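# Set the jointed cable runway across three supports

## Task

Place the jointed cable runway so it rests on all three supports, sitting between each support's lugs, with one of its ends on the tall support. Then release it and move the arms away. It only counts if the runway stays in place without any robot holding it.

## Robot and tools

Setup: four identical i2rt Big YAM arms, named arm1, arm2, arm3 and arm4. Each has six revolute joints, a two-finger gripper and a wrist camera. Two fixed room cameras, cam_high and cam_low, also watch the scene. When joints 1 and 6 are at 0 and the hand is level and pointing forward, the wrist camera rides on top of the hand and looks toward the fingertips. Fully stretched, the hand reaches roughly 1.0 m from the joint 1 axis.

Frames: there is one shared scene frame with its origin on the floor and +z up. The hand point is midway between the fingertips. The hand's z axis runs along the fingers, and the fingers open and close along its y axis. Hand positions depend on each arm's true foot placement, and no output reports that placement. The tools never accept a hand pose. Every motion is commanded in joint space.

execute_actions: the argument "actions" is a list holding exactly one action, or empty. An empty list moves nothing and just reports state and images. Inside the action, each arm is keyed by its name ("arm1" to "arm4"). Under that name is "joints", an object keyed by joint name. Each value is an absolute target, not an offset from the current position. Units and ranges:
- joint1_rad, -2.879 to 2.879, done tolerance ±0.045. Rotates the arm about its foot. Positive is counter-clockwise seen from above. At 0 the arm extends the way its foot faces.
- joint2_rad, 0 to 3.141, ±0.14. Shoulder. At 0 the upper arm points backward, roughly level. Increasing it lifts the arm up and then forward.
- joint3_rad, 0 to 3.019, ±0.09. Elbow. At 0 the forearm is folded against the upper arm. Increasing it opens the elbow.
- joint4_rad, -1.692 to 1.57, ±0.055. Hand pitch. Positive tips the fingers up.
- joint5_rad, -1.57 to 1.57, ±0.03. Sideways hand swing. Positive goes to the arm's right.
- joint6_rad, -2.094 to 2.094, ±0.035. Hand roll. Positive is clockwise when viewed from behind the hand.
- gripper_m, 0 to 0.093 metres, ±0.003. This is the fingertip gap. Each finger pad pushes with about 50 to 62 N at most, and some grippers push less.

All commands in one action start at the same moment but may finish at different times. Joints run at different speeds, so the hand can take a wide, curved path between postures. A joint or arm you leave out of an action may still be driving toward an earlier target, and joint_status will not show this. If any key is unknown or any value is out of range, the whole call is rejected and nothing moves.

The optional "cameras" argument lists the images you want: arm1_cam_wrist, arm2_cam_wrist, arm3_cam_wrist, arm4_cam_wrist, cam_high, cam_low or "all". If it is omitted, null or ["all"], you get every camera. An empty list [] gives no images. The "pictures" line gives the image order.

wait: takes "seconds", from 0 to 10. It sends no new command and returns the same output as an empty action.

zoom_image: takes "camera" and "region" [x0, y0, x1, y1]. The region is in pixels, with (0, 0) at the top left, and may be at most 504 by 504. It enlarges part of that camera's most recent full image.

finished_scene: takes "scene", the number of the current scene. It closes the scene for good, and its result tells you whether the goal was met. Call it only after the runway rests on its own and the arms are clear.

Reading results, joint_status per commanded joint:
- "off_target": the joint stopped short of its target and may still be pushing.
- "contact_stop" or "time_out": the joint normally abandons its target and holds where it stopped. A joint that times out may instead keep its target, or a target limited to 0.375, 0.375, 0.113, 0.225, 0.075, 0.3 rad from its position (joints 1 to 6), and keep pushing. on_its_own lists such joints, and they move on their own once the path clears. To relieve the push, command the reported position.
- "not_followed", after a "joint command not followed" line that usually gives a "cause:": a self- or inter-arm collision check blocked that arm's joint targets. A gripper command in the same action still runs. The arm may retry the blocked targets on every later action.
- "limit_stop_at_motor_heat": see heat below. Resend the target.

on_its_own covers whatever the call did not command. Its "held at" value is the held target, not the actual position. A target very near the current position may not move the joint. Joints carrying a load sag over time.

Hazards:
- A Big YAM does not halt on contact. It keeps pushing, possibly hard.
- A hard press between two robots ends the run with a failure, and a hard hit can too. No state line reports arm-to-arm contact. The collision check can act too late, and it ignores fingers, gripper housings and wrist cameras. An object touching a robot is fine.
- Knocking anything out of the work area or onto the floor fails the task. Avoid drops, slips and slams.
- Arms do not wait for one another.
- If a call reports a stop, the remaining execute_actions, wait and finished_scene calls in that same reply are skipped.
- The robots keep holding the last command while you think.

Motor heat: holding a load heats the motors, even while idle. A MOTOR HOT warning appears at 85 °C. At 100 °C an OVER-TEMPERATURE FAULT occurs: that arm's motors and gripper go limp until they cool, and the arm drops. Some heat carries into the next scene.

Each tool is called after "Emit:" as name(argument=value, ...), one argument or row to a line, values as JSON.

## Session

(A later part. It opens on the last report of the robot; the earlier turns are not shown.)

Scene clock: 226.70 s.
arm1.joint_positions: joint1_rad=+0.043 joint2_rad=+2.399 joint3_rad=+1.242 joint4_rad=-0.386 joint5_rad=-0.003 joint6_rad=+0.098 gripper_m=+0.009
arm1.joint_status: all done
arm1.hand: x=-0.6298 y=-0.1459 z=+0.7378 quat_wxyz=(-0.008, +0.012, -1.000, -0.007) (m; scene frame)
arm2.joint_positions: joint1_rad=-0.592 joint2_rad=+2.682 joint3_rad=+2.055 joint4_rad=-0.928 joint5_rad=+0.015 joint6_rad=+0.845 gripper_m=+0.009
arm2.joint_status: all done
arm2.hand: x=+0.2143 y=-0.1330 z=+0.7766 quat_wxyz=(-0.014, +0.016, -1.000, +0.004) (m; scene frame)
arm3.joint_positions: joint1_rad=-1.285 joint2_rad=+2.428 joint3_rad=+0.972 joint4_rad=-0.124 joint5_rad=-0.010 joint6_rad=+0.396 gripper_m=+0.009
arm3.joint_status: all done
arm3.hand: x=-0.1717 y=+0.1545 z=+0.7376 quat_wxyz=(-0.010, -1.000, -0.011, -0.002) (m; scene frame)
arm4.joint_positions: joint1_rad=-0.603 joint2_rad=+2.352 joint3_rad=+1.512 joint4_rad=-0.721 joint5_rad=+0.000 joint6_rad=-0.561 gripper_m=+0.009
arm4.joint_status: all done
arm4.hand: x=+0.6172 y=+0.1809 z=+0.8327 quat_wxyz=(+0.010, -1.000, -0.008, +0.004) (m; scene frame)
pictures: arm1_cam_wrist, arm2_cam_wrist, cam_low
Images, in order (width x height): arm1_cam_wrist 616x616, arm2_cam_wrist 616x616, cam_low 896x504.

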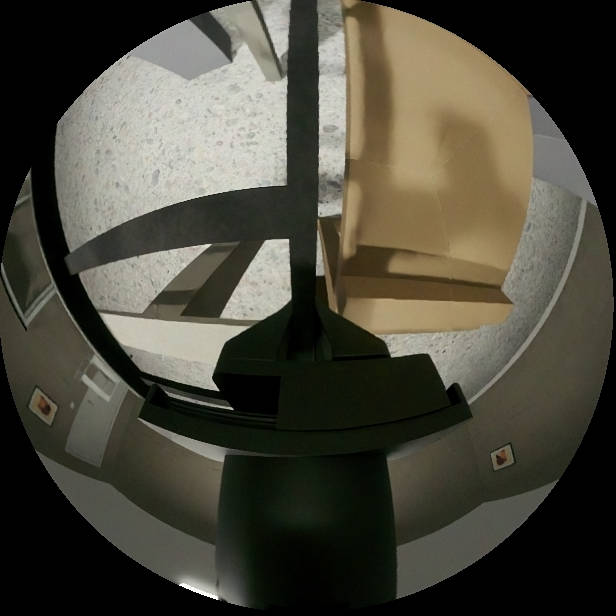

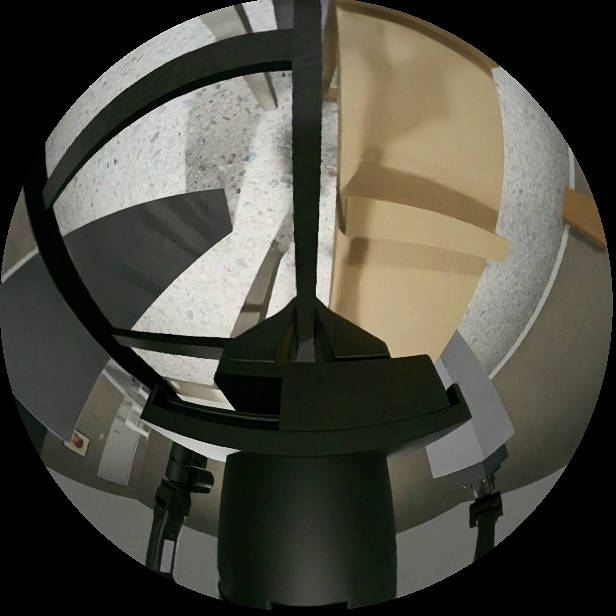

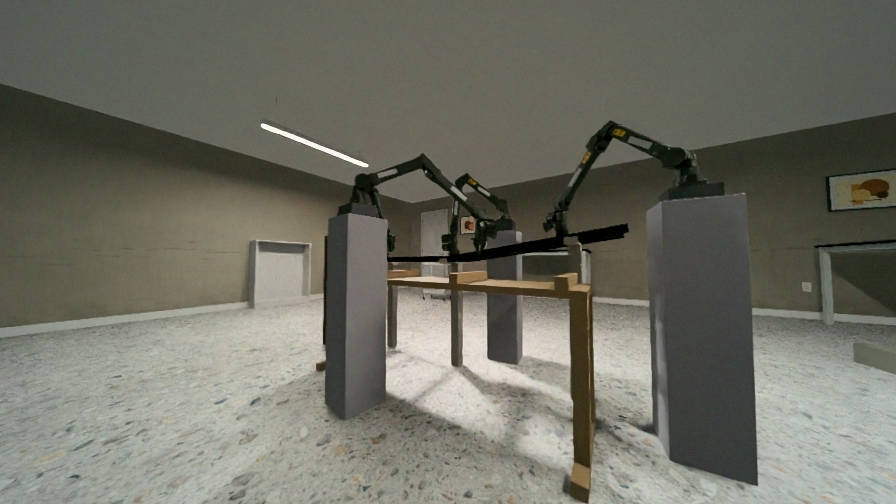

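Emit:
execute_actions(
  actions=[
    {"arm1":{"joints":{"joint1_rad":0.04,"joint2_rad":2.375,"joint3_rad":1.27,"joint4_rad":-0.385}},"arm2":{"joints":{"joint1_rad":-0.592,"joint2_rad":2.685,"joint3_rad":2.10,"joint4_rad":-0.93}},"arm3":{"joints":{"joint1_rad":-1.287,"joint2_rad":2.425,"joint3_rad":0.995,"joint4_rad":-0.10}},"arm4":{"joints":{"joint1_rad":-0.603,"joint2_rad":2.33,"joint3_rad":1.535,"joint4_rad":-0.72}}},
  ],
  cameras=["cam_low","cam_high"],
)

Emit:
zoom_image(
  camera="cam_low",
  region=[380,220,640,290],
)

Emit:
zoom_image(
  camera="cam_high",
  region=[320,190,570,370],
)

Scene clock: 233.23 s.
arm1.joint_positions: joint1_rad=+0.043 joint2_rad=+2.403 joint3_rad=+1.243 joint4_rad=-0.386 joint5_rad=-0.003 joint6_rad=+0.098 gripper_m=+0.009
arm1.joint_status: all done
arm1.hand: x=-0.6309 y=-0.1460 z=+0.7361 quat_wxyz=(-0.006, +0.012, -1.000, -0.007) (m; scene frame)
arm2.joint_positions: joint1_rad=-0.592 joint2_rad=+2.689 joint3_rad=+2.055 joint4_rad=-0.921 joint5_rad=+0.014 joint6_rad=+0.845 gripper_m=+0.009
arm2.joint_status: all done
arm2.hand: x=+0.2139 y=-0.1337 z=+0.7719 quat_wxyz=(-0.013, +0.016, -1.000, +0.004) (m; scene frame)
arm3.joint_positions: joint1_rad=-1.284 joint2_rad=+2.441 joint3_rad=+0.974 joint4_rad=-0.112 joint5_rad=-0.009 joint6_rad=+0.396 gripper_m=+0.009
arm3.joint_status: all done
arm3.hand: x=-0.1708 y=+0.1548 z=+0.7330 quat_wxyz=(-0.010, -1.000, -0.012, -0.001) (m; scene frame)
arm4.joint_positions: joint1_rad=-0.602 joint2_rad=+2.354 joint3_rad=+1.512 joint4_rad=-0.719 joint5_rad=+0.000 joint6_rad=-0.561 gripper_m=+0.009
arm4.joint_status: all done
arm4.hand: x=+0.6172 y=+0.1804 z=+0.8311 quat_wxyz=(+0.010, -1.000, -0.008, +0.003) (m; scene frame)
pictures: cam_high, cam_low
Images, in order (width x height): cam_high 896x504, cam_low 896x504.

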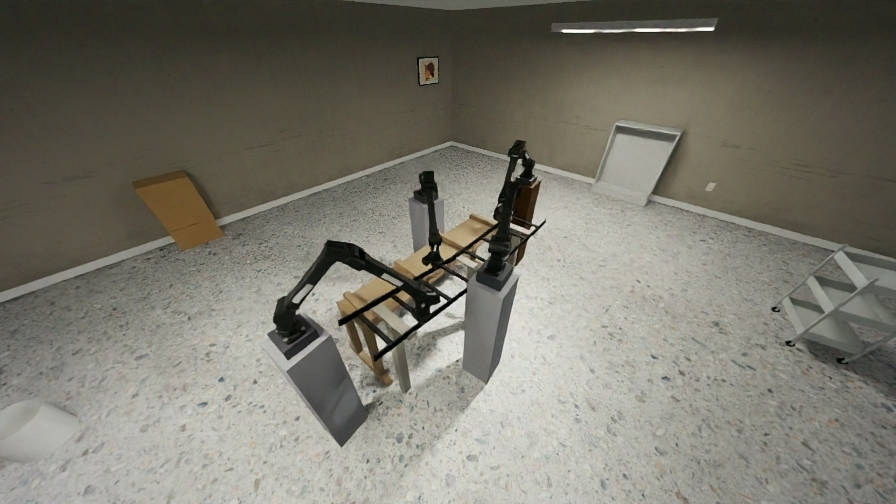

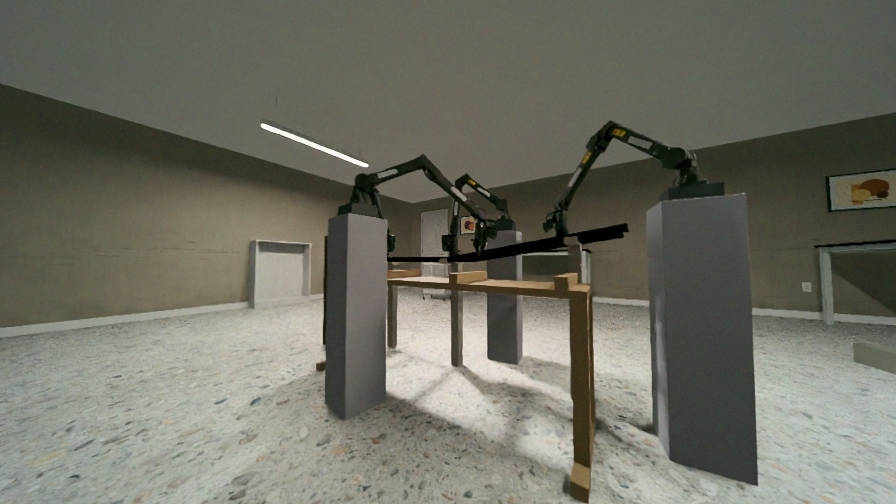

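Region (380, 220, 640, 290) of cam_low's 896x504 image, scaled by 1.938, with more detail than that image has; it fills the top 136 rows of this view, and the rest is white.

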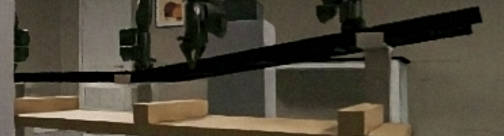

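Region (320, 190, 570, 370) of cam_high's 896x504 image, scaled by 2.016, with more detail than that image has; it fills the top 363 rows of this view, and the rest is white.

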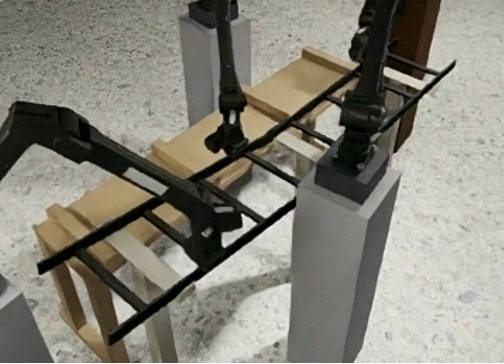

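Emit:
execute_actions(
  actions=[
    {"arm1":{"joints":{"joint2_rad":2.40,"joint3_rad":1.245,"gripper_m":0.04}},"arm2":{"joints":{"joint2_rad":2.685,"joint3_rad":2.06,"joint4_rad":-0.921,"gripper_m":0.04}},"arm3":{"joints":{"joint2_rad":2.438,"joint3_rad":0.976,"joint4_rad":-0.112,"gripper_m":0.04}},"arm4":{"joints":{"joint2_rad":2.35,"joint3_rad":1.514,"gripper_m":0.04}}},
  ],
  cameras=["cam_low"],
)

Emit:
execute_actions(
  actions=[
    {"arm1":{"joints":{"joint2_rad":2.24,"joint3_rad":1.19,"joint4_rad":-0.495}},"arm2":{"joints":{"joint2_rad":2.55,"joint3_rad":2.01,"joint4_rad":-1.01}},"arm3":{"joints":{"joint2_rad":2.245,"joint3_rad":0.91,"joint4_rad":-0.245}},"arm4":{"joints":{"joint2_rad":2.23,"joint3_rad":1.51,"joint4_rad":-0.84}}},
  ],
  cameras=["cam_low","cam_high"],
)

Scene clock: 237.00 s.
arm1.joint_positions: joint1_rad=+0.043 joint2_rad=+2.404 joint3_rad=+1.243 joint4_rad=-0.386 joint5_rad=-0.003 joint6_rad=+0.091 gripper_m=+0.040
arm1.joint_status: all done
arm1.hand: x=-0.6311 y=-0.1461 z=+0.7359 quat_wxyz=(-0.006, +0.016, -1.000, -0.007) (m; scene frame)
arm2.joint_positions: joint1_rad=-0.592 joint2_rad=+2.689 joint3_rad=+2.055 joint4_rad=-0.920 joint5_rad=+0.002 joint6_rad=+0.845 gripper_m=+0.040
arm2.joint_status: all done
arm2.hand: x=+0.2125 y=-0.1322 z=+0.7719 quat_wxyz=(-0.009, +0.016, -1.000, +0.000) (m; scene frame)
arm3.joint_positions: joint1_rad=-1.284 joint2_rad=+2.441 joint3_rad=+0.975 joint4_rad=-0.112 joint5_rad=-0.003 joint6_rad=+0.393 gripper_m=+0.040
arm3.joint_status: all done
arm3.hand: x=-0.1714 y=+0.1556 z=+0.7330 quat_wxyz=(-0.007, -1.000, -0.013, +0.000) (m; scene frame)
arm4.joint_positions: joint1_rad=-0.602 joint2_rad=+2.352 joint3_rad=+1.512 joint4_rad=-0.719 joint5_rad=+0.000 joint6_rad=-0.561 gripper_m=+0.040
arm4.joint_status: all done
arm4.hand: x=+0.6167 y=+0.1807 z=+0.8324 quat_wxyz=(+0.011, -1.000, -0.008, +0.004) (m; scene frame)
pictures: cam_low
Images, in order (width x height): cam_low 896x504.

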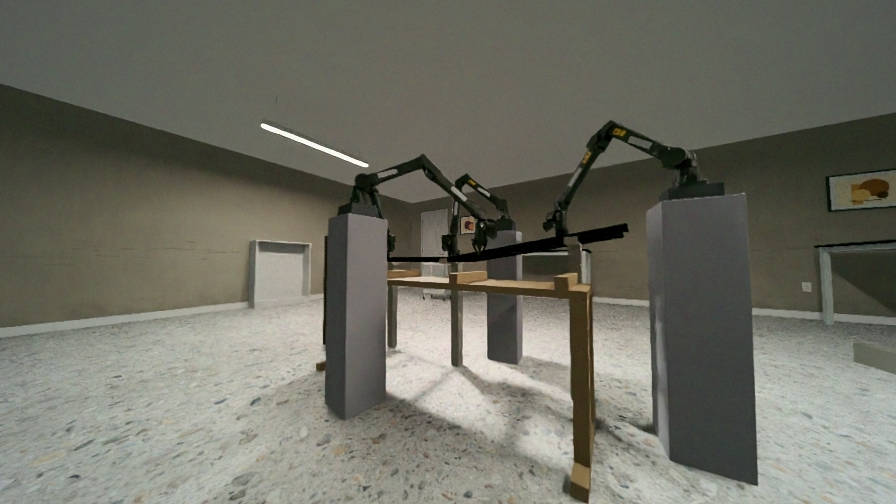

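Scene clock: 238.50 s.
arm1.joint_positions: joint1_rad=+0.043 joint2_rad=+2.242 joint3_rad=+1.193 joint4_rad=-0.486 joint5_rad=+0.000 joint6_rad=+0.086 gripper_m=+0.040
arm1.joint_status: all done
arm1.hand: x=-0.6261 y=-0.1465 z=+0.8052 quat_wxyz=(-0.012, +0.018, -1.000, -0.006) (m; scene frame)
arm2.joint_positions: joint1_rad=-0.592 joint2_rad=+2.543 joint3_rad=+2.006 joint4_rad=-0.999 joint5_rad=-0.001 joint6_rad=+0.845 gripper_m=+0.040
arm2.joint_status: all done
arm2.hand: x=+0.2150 y=-0.1263 z=+0.8554 quat_wxyz=(-0.014, +0.016, -1.000, -0.008) (m; scene frame)
arm3.joint_positions: joint1_rad=-1.284 joint2_rad=+2.234 joint3_rad=+0.909 joint4_rad=-0.234 joint5_rad=+0.001 joint6_rad=+0.393 gripper_m=+0.040
arm3.joint_status: all done
arm3.hand: x=-0.1809 y=+0.1529 z=+0.8067 quat_wxyz=(-0.009, -1.000, -0.013, +0.009) (m; scene frame)
arm4.joint_positions: joint1_rad=-0.602 joint2_rad=+2.205 joint3_rad=+1.504 joint4_rad=-0.824 joint5_rad=+0.000 joint6_rad=-0.561 gripper_m=+0.040
arm4.joint_status: all done
arm4.hand: x=+0.6085 y=+0.1843 z=+0.9144 quat_wxyz=(+0.019, -1.000, -0.009, +0.019) (m; scene frame)
pictures: cam_high, cam_low
Images, in order (width x height): cam_high 896x504, cam_low 896x504.

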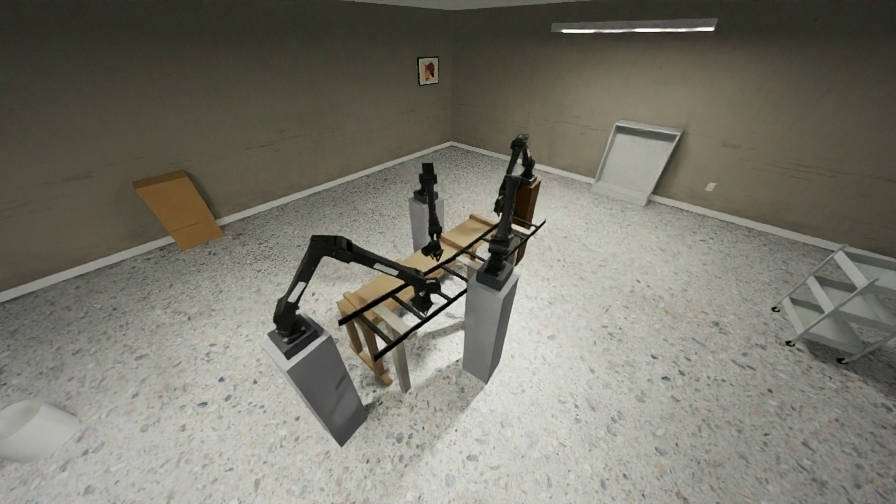

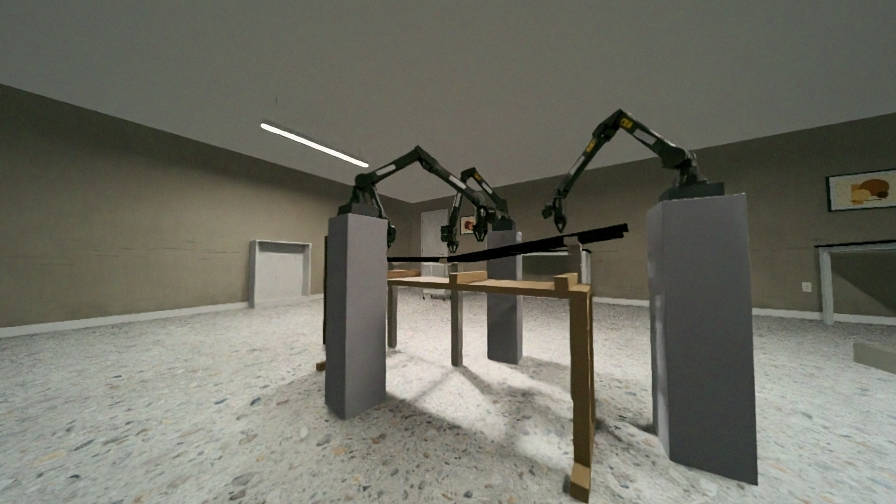

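Emit:
execute_actions(
  actions=[
    {"arm1":{"joints":{"joint2_rad":1.2,"joint3_rad":1.1,"joint4_rad":-1.0}},"arm2":{"joints":{"joint2_rad":1.2,"joint3_rad":1.3,"joint4_rad":-1.2}},"arm3":{"joints":{"joint1_rad":-2.1,"joint2_rad":1.3,"joint3_rad":1.1,"joint4_rad":-0.8}},"arm4":{"joints":{"joint2_rad":1.2,"joint3_rad":1.2,"joint4_rad":-1.1}}},
  ],
  cameras=["cam_low","cam_high"],
)

Emit:
zoom_image(
  camera="cam_high",
  region=[320,190,570,370],
)

Emit:
zoom_image(
  camera="cam_low",
  region=[380,220,640,290],
)

Scene clock: 247.77 s.
arm1.joint_positions: joint1_rad=+0.043 joint2_rad=+1.203 joint3_rad=+1.090 joint4_rad=-0.990 joint5_rad=+0.000 joint6_rad=+0.086 gripper_m=+0.040
arm1.joint_status: all done
arm1.hand: x=-0.6910 y=-0.1585 z=+1.2436 quat_wxyz=(-0.225, +0.017, -0.974, -0.028) (m; scene frame)
arm2.joint_positions: joint1_rad=-0.592 joint2_rad=+1.196 joint3_rad=+1.305 joint4_rad=-1.189 joint5_rad=-0.001 joint6_rad=+0.845 gripper_m=+0.040
arm2.joint_status: all done
arm2.hand: x=+0.0411 y=-0.3265 z=+1.3428 quat_wxyz=(-0.161, +0.017, -0.970, -0.179) (m; scene frame)
arm3.joint_positions: joint1_rad=-2.091 joint2_rad=+1.294 joint3_rad=+1.094 joint4_rad=-0.789 joint5_rad=+0.002 joint6_rad=+0.390 gripper_m=+0.040
arm3.joint_status: all done
arm3.hand: x=-0.2646 y=+0.5103 z=+1.2635 quat_wxyz=(-0.007, -0.885, +0.366, +0.287) (m; scene frame)
arm4.joint_positions: joint1_rad=-0.602 joint2_rad=+1.185 joint3_rad=+1.194 joint4_rad=-1.086 joint5_rad=+0.000 joint6_rad=-0.561 gripper_m=+0.040
arm4.joint_status: all done
arm4.hand: x=+0.7476 y=+0.0940 z=+1.3037 quat_wxyz=(+0.135, -0.969, -0.010, +0.207) (m; scene frame)
pictures: cam_high, cam_low
Images, in order (width x height): cam_high 896x504, cam_low 896x504.

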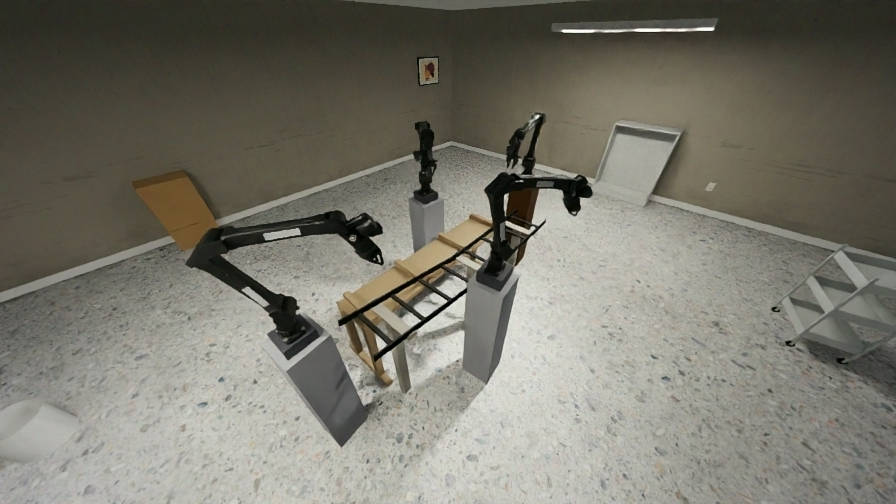

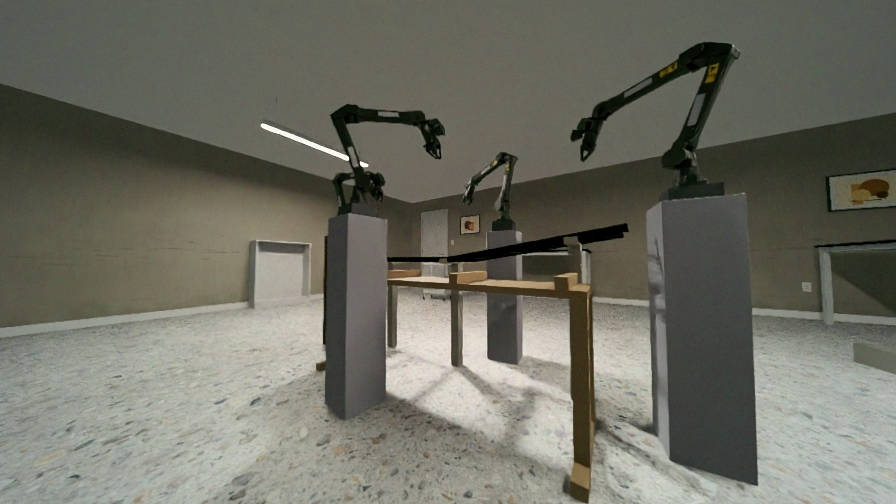

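Region (320, 190, 570, 370) of cam_high's 896x504 image, scaled by 2.016, with more detail than that image has; it fills the top 363 rows of this view, and the rest is white.

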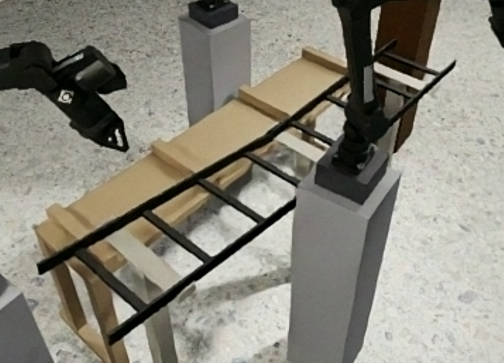

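Region (380, 220, 640, 290) of cam_low's 896x504 image, scaled by 1.938, with more detail than that image has; it fills the top 136 rows of this view, and the rest is white.

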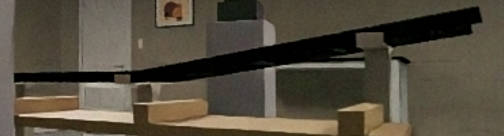

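Emit:
zoom_image(
  camera="cam_high",
  region=[365,295,435,350],
)

Emit:
zoom_image(
  camera="cam_high",
  region=[480,205,550,260],
)

Emit:
zoom_image(
  camera="cam_high",
  region=[440,240,500,290],
)

Region (365, 295, 435, 350) of cam_high's 896x504 image, scaled by 7.200, with more detail than that image has; it fills the top 396 rows of this view, and the rest is white.

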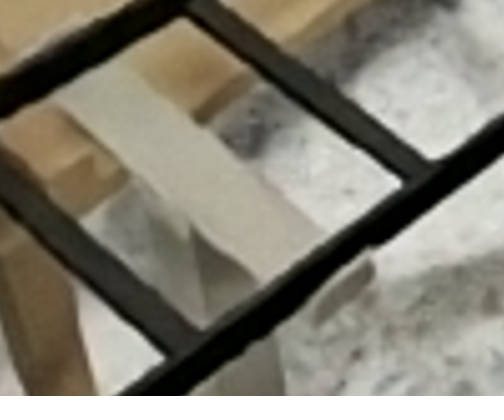

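Region (480, 205, 550, 260) of cam_high's 896x504 image, scaled by 7.200, with more detail than that image has; it fills the top 396 rows of this view, and the rest is white.

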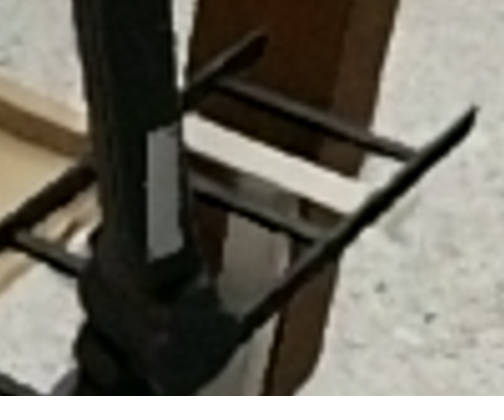

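Region (440, 240, 500, 290) of cam_high's 896x504 image, scaled by 8.400, with more detail than that image has.

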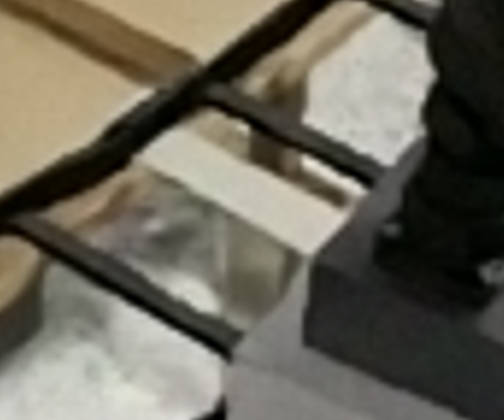

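Emit:
execute_actions(
  actions=[],
  cameras=["arm1_cam_wrist","arm3_cam_wrist","arm2_cam_wrist"],
)

Scene clock: 255.40 s.
arm1.joint_positions: joint1_rad=+0.043 joint2_rad=+1.203 joint3_rad=+1.090 joint4_rad=-0.990 joint5_rad=+0.000 joint6_rad=+0.086 gripper_m=+0.040
arm1.joint_status: all done
arm1.hand: x=-0.6910 y=-0.1585 z=+1.2436 quat_wxyz=(-0.225, +0.017, -0.974, -0.028) (m; scene frame)
arm2.joint_positions: joint1_rad=-0.592 joint2_rad=+1.196 joint3_rad=+1.305 joint4_rad=-1.189 joint5_rad=-0.001 joint6_rad=+0.845 gripper_m=+0.040
arm2.joint_status: all done
arm2.hand: x=+0.0411 y=-0.3265 z=+1.3428 quat_wxyz=(-0.161, +0.017, -0.970, -0.179) (m; scene frame)
arm3.joint_positions: joint1_rad=-2.091 joint2_rad=+1.294 joint3_rad=+1.094 joint4_rad=-0.789 joint5_rad=+0.002 joint6_rad=+0.390 gripper_m=+0.040
arm3.joint_status: all done
arm3.hand: x=-0.2646 y=+0.5103 z=+1.2635 quat_wxyz=(-0.007, -0.885, +0.366, +0.287) (m; scene frame)
arm4.joint_positions: joint1_rad=-0.602 joint2_rad=+1.185 joint3_rad=+1.194 joint4_rad=-1.086 joint5_rad=+0.000 joint6_rad=-0.561 gripper_m=+0.040
arm4.joint_status: all done
arm4.hand: x=+0.7476 y=+0.0940 z=+1.3037 quat_wxyz=(+0.135, -0.969, -0.010, +0.207) (m; scene frame)
pictures: arm1_cam_wrist, arm2_cam_wrist, arm3_cam_wrist
Images, in order (width x height): arm1_cam_wrist 616x616, arm2_cam_wrist 616x616, arm3_cam_wrist 616x616.

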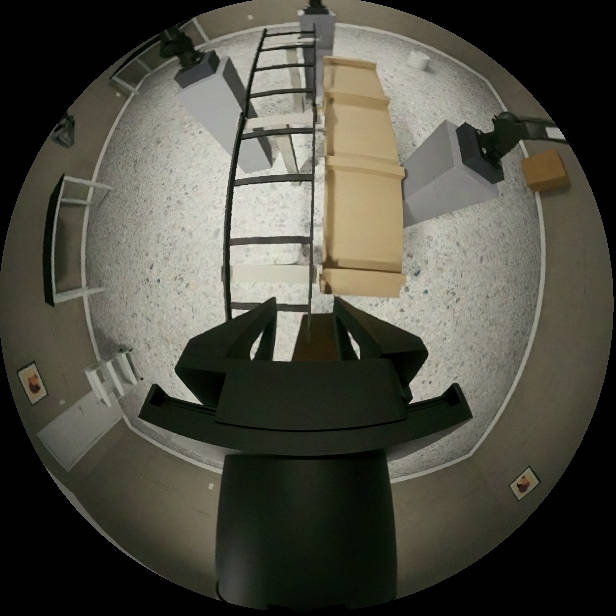

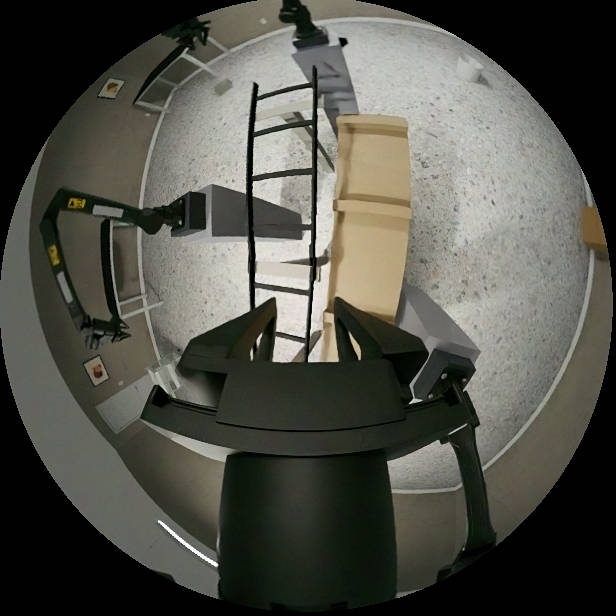

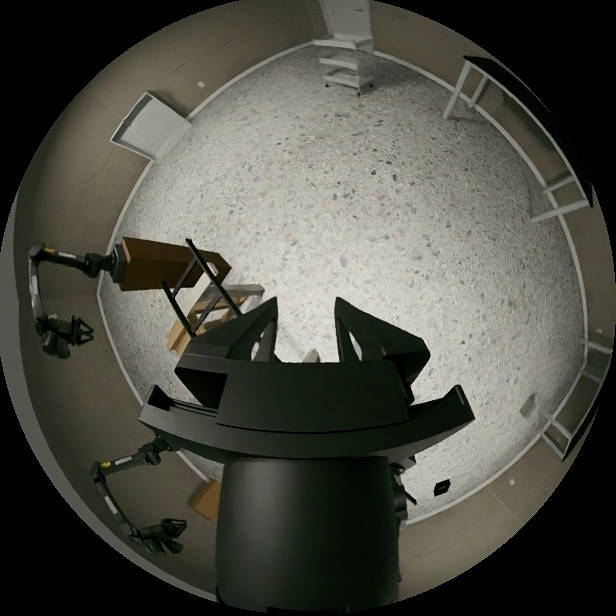

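Emit:
zoom_image(
  camera="arm1_cam_wrist",
  region=[205,245,335,305],
)

Emit:
zoom_image(
  camera="arm2_cam_wrist",
  region=[235,245,335,300],
)

Emit:
zoom_image(
  camera="arm2_cam_wrist",
  region=[235,80,335,135],
)

Emit:
zoom_image(
  camera="arm3_cam_wrist",
  region=[155,230,255,330],
)

Region (205, 245, 335, 305) of arm1_cam_wrist's 616x616 image, scaled by 3.877, with more detail than that image has; it fills the top 233 rows of this view, and the rest is white.

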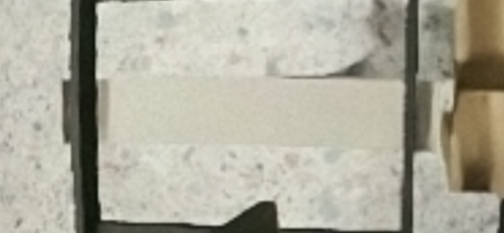

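Region (235, 245, 335, 300) of arm2_cam_wrist's 616x616 image, scaled by 5.040, with more detail than that image has; it fills the top 277 rows of this view, and the rest is white.

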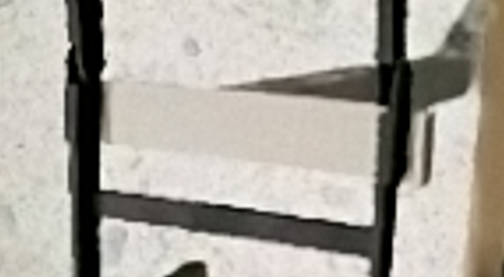

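Region (235, 80, 335, 135) of arm2_cam_wrist's 616x616 image, scaled by 5.040, with more detail than that image has; it fills the top 277 rows of this view, and the rest is white.

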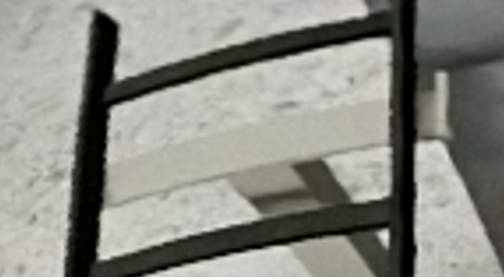

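Region (155, 230, 255, 330) of arm3_cam_wrist's 616x616 image, scaled by 5.040, with more detail than that image has.

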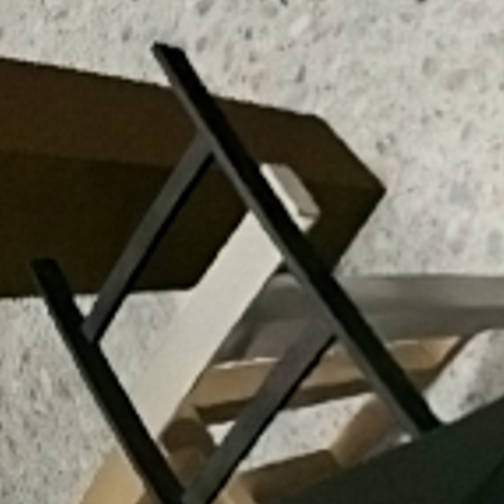

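Emit:
execute_actions(
  actions=[],
  cameras=["arm4_cam_wrist"],
)

Scene clock: 260.57 s.
arm1.joint_positions: joint1_rad=+0.043 joint2_rad=+1.203 joint3_rad=+1.090 joint4_rad=-0.990 joint5_rad=+0.000 joint6_rad=+0.086 gripper_m=+0.040
arm1.joint_status: all done
arm1.hand: x=-0.6910 y=-0.1585 z=+1.2436 quat_wxyz=(-0.225, +0.017, -0.974, -0.028) (m; scene frame)
arm2.joint_positions: joint1_rad=-0.592 joint2_rad=+1.196 joint3_rad=+1.305 joint4_rad=-1.189 joint5_rad=-0.001 joint6_rad=+0.845 gripper_m=+0.040
arm2.joint_status: all done
arm2.hand: x=+0.0411 y=-0.3265 z=+1.3428 quat_wxyz=(-0.161, +0.017, -0.970, -0.179) (m; scene frame)
arm3.joint_positions: joint1_rad=-2.091 joint2_rad=+1.294 joint3_rad=+1.094 joint4_rad=-0.789 joint5_rad=+0.002 joint6_rad=+0.390 gripper_m=+0.040
arm3.joint_status: all done
arm3.hand: x=-0.2646 y=+0.5103 z=+1.2635 quat_wxyz=(-0.007, -0.885, +0.366, +0.287) (m; scene frame)
arm4.joint_positions: joint1_rad=-0.602 joint2_rad=+1.185 joint3_rad=+1.194 joint4_rad=-1.086 joint5_rad=+0.000 joint6_rad=-0.561 gripper_m=+0.040
arm4.joint_status: all done
arm4.hand: x=+0.7476 y=+0.0940 z=+1.3037 quat_wxyz=(+0.135, -0.969, -0.010, +0.207) (m; scene frame)
pictures: arm4_cam_wrist
Images, in order (width x height): arm4_cam_wrist 616x616.

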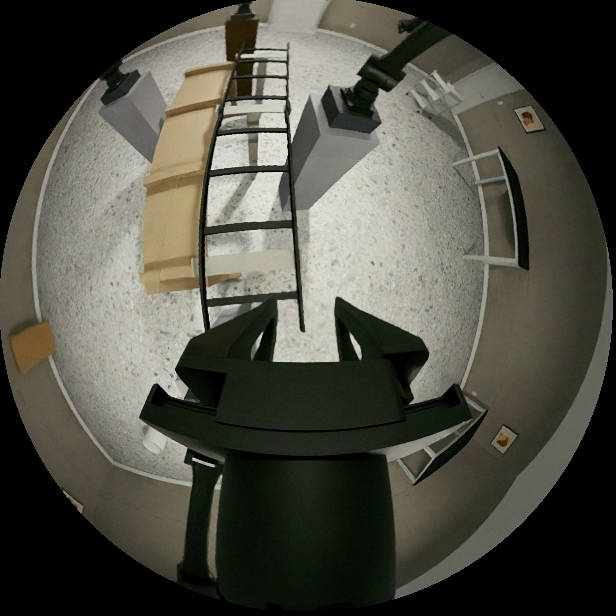

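Emit:
zoom_image(
  camera="arm4_cam_wrist",
  region=[185,235,320,295],
)

Emit:
zoom_image(
  camera="arm4_cam_wrist",
  region=[275,240,315,285],
)

Region (185, 235, 320, 295) of arm4_cam_wrist's 616x616 image, scaled by 3.733, with more detail than that image has.

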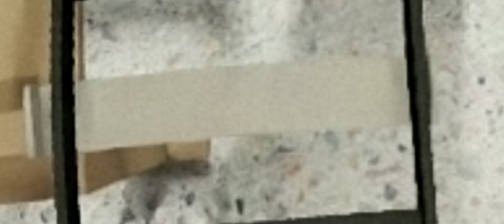

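Region (275, 240, 315, 285) of arm4_cam_wrist's 616x616 image, scaled by 11.200, with more detail than that image has.

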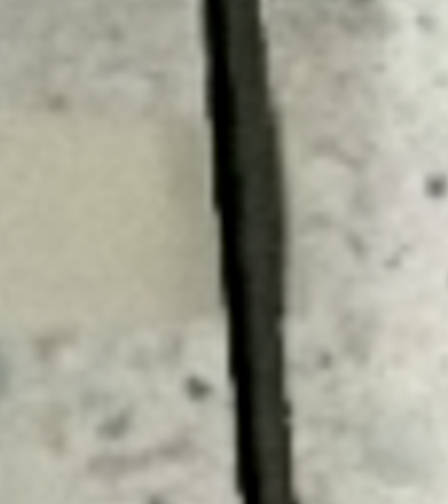

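Emit:
execute_actions(
  actions=[
    {"arm4":{"joints":{"joint1_rad":-1.0,"joint2_rad":1.95,"joint3_rad":1.39,"joint4_rad":-0.99,"joint6_rad":-0.96}}},
  ],
  cameras=["arm4_cam_wrist"],
)

Scene clock: 273.50 s.
arm1.joint_positions: joint1_rad=+0.043 joint2_rad=+1.203 joint3_rad=+1.090 joint4_rad=-0.990 joint5_rad=+0.000 joint6_rad=+0.086 gripper_m=+0.040
arm1.joint_status: not commanded
arm1.hand: x=-0.6910 y=-0.1585 z=+1.2436 quat_wxyz=(-0.225, +0.017, -0.974, -0.028) (m; scene frame)
arm2.joint_positions: joint1_rad=-0.592 joint2_rad=+1.196 joint3_rad=+1.305 joint4_rad=-1.189 joint5_rad=-0.001 joint6_rad=+0.845 gripper_m=+0.040
arm2.joint_status: not commanded
arm2.hand: x=+0.0411 y=-0.3265 z=+1.3428 quat_wxyz=(-0.161, +0.017, -0.970, -0.179) (m; scene frame)
arm3.joint_positions: joint1_rad=-2.091 joint2_rad=+1.294 joint3_rad=+1.094 joint4_rad=-0.789 joint5_rad=+0.002 joint6_rad=+0.390 gripper_m=+0.040
arm3.joint_status: not commanded
arm3.hand: x=-0.2646 y=+0.5103 z=+1.2635 quat_wxyz=(-0.007, -0.885, +0.366, +0.287) (m; scene frame)
arm4.joint_positions: joint1_rad=-1.011 joint2_rad=+1.952 joint3_rad=+1.374 joint4_rad=-0.996 joint5_rad=+0.001 joint6_rad=-0.945 gripper_m=+0.040
arm4.joint_status: all done
arm4.hand: x=+0.8099 y=+0.3145 z=+1.0156 quat_wxyz=(+0.006, -1.000, +0.004, -0.002) (m; scene frame)
pictures: arm4_cam_wrist
Images, in order (width x height): arm4_cam_wrist 616x616.

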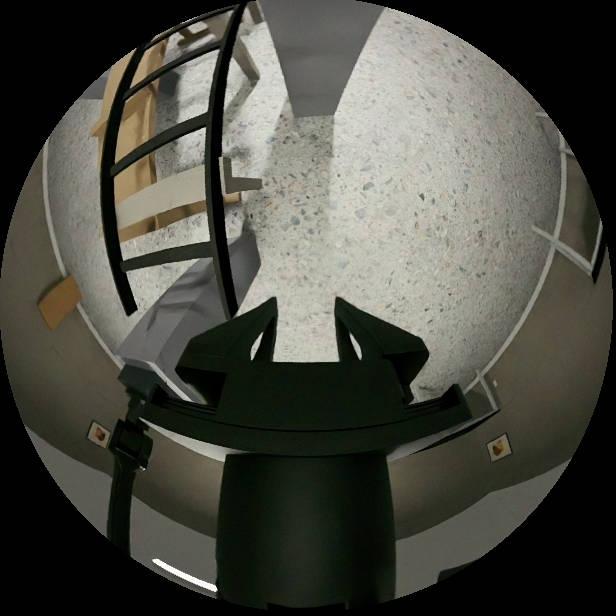

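Emit:
zoom_image(
  camera="arm4_cam_wrist",
  region=[185,135,275,215],
)

Region (185, 135, 275, 215) of arm4_cam_wrist's 616x616 image, scaled by 5.600, with more detail than that image has.

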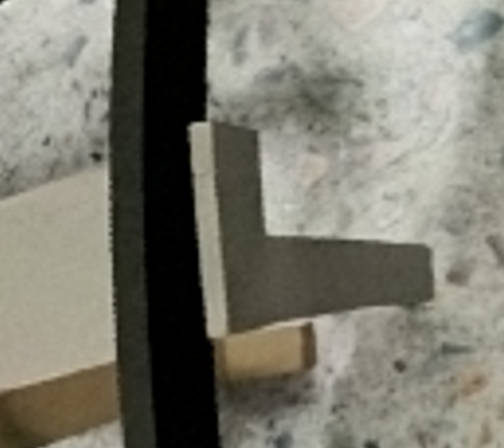

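The lug top overlaps the rail's outer side, so the rail is seated inside the lug.

Emit:
finished_scene(
  scene=2,
)

The scene is finished: the task was done.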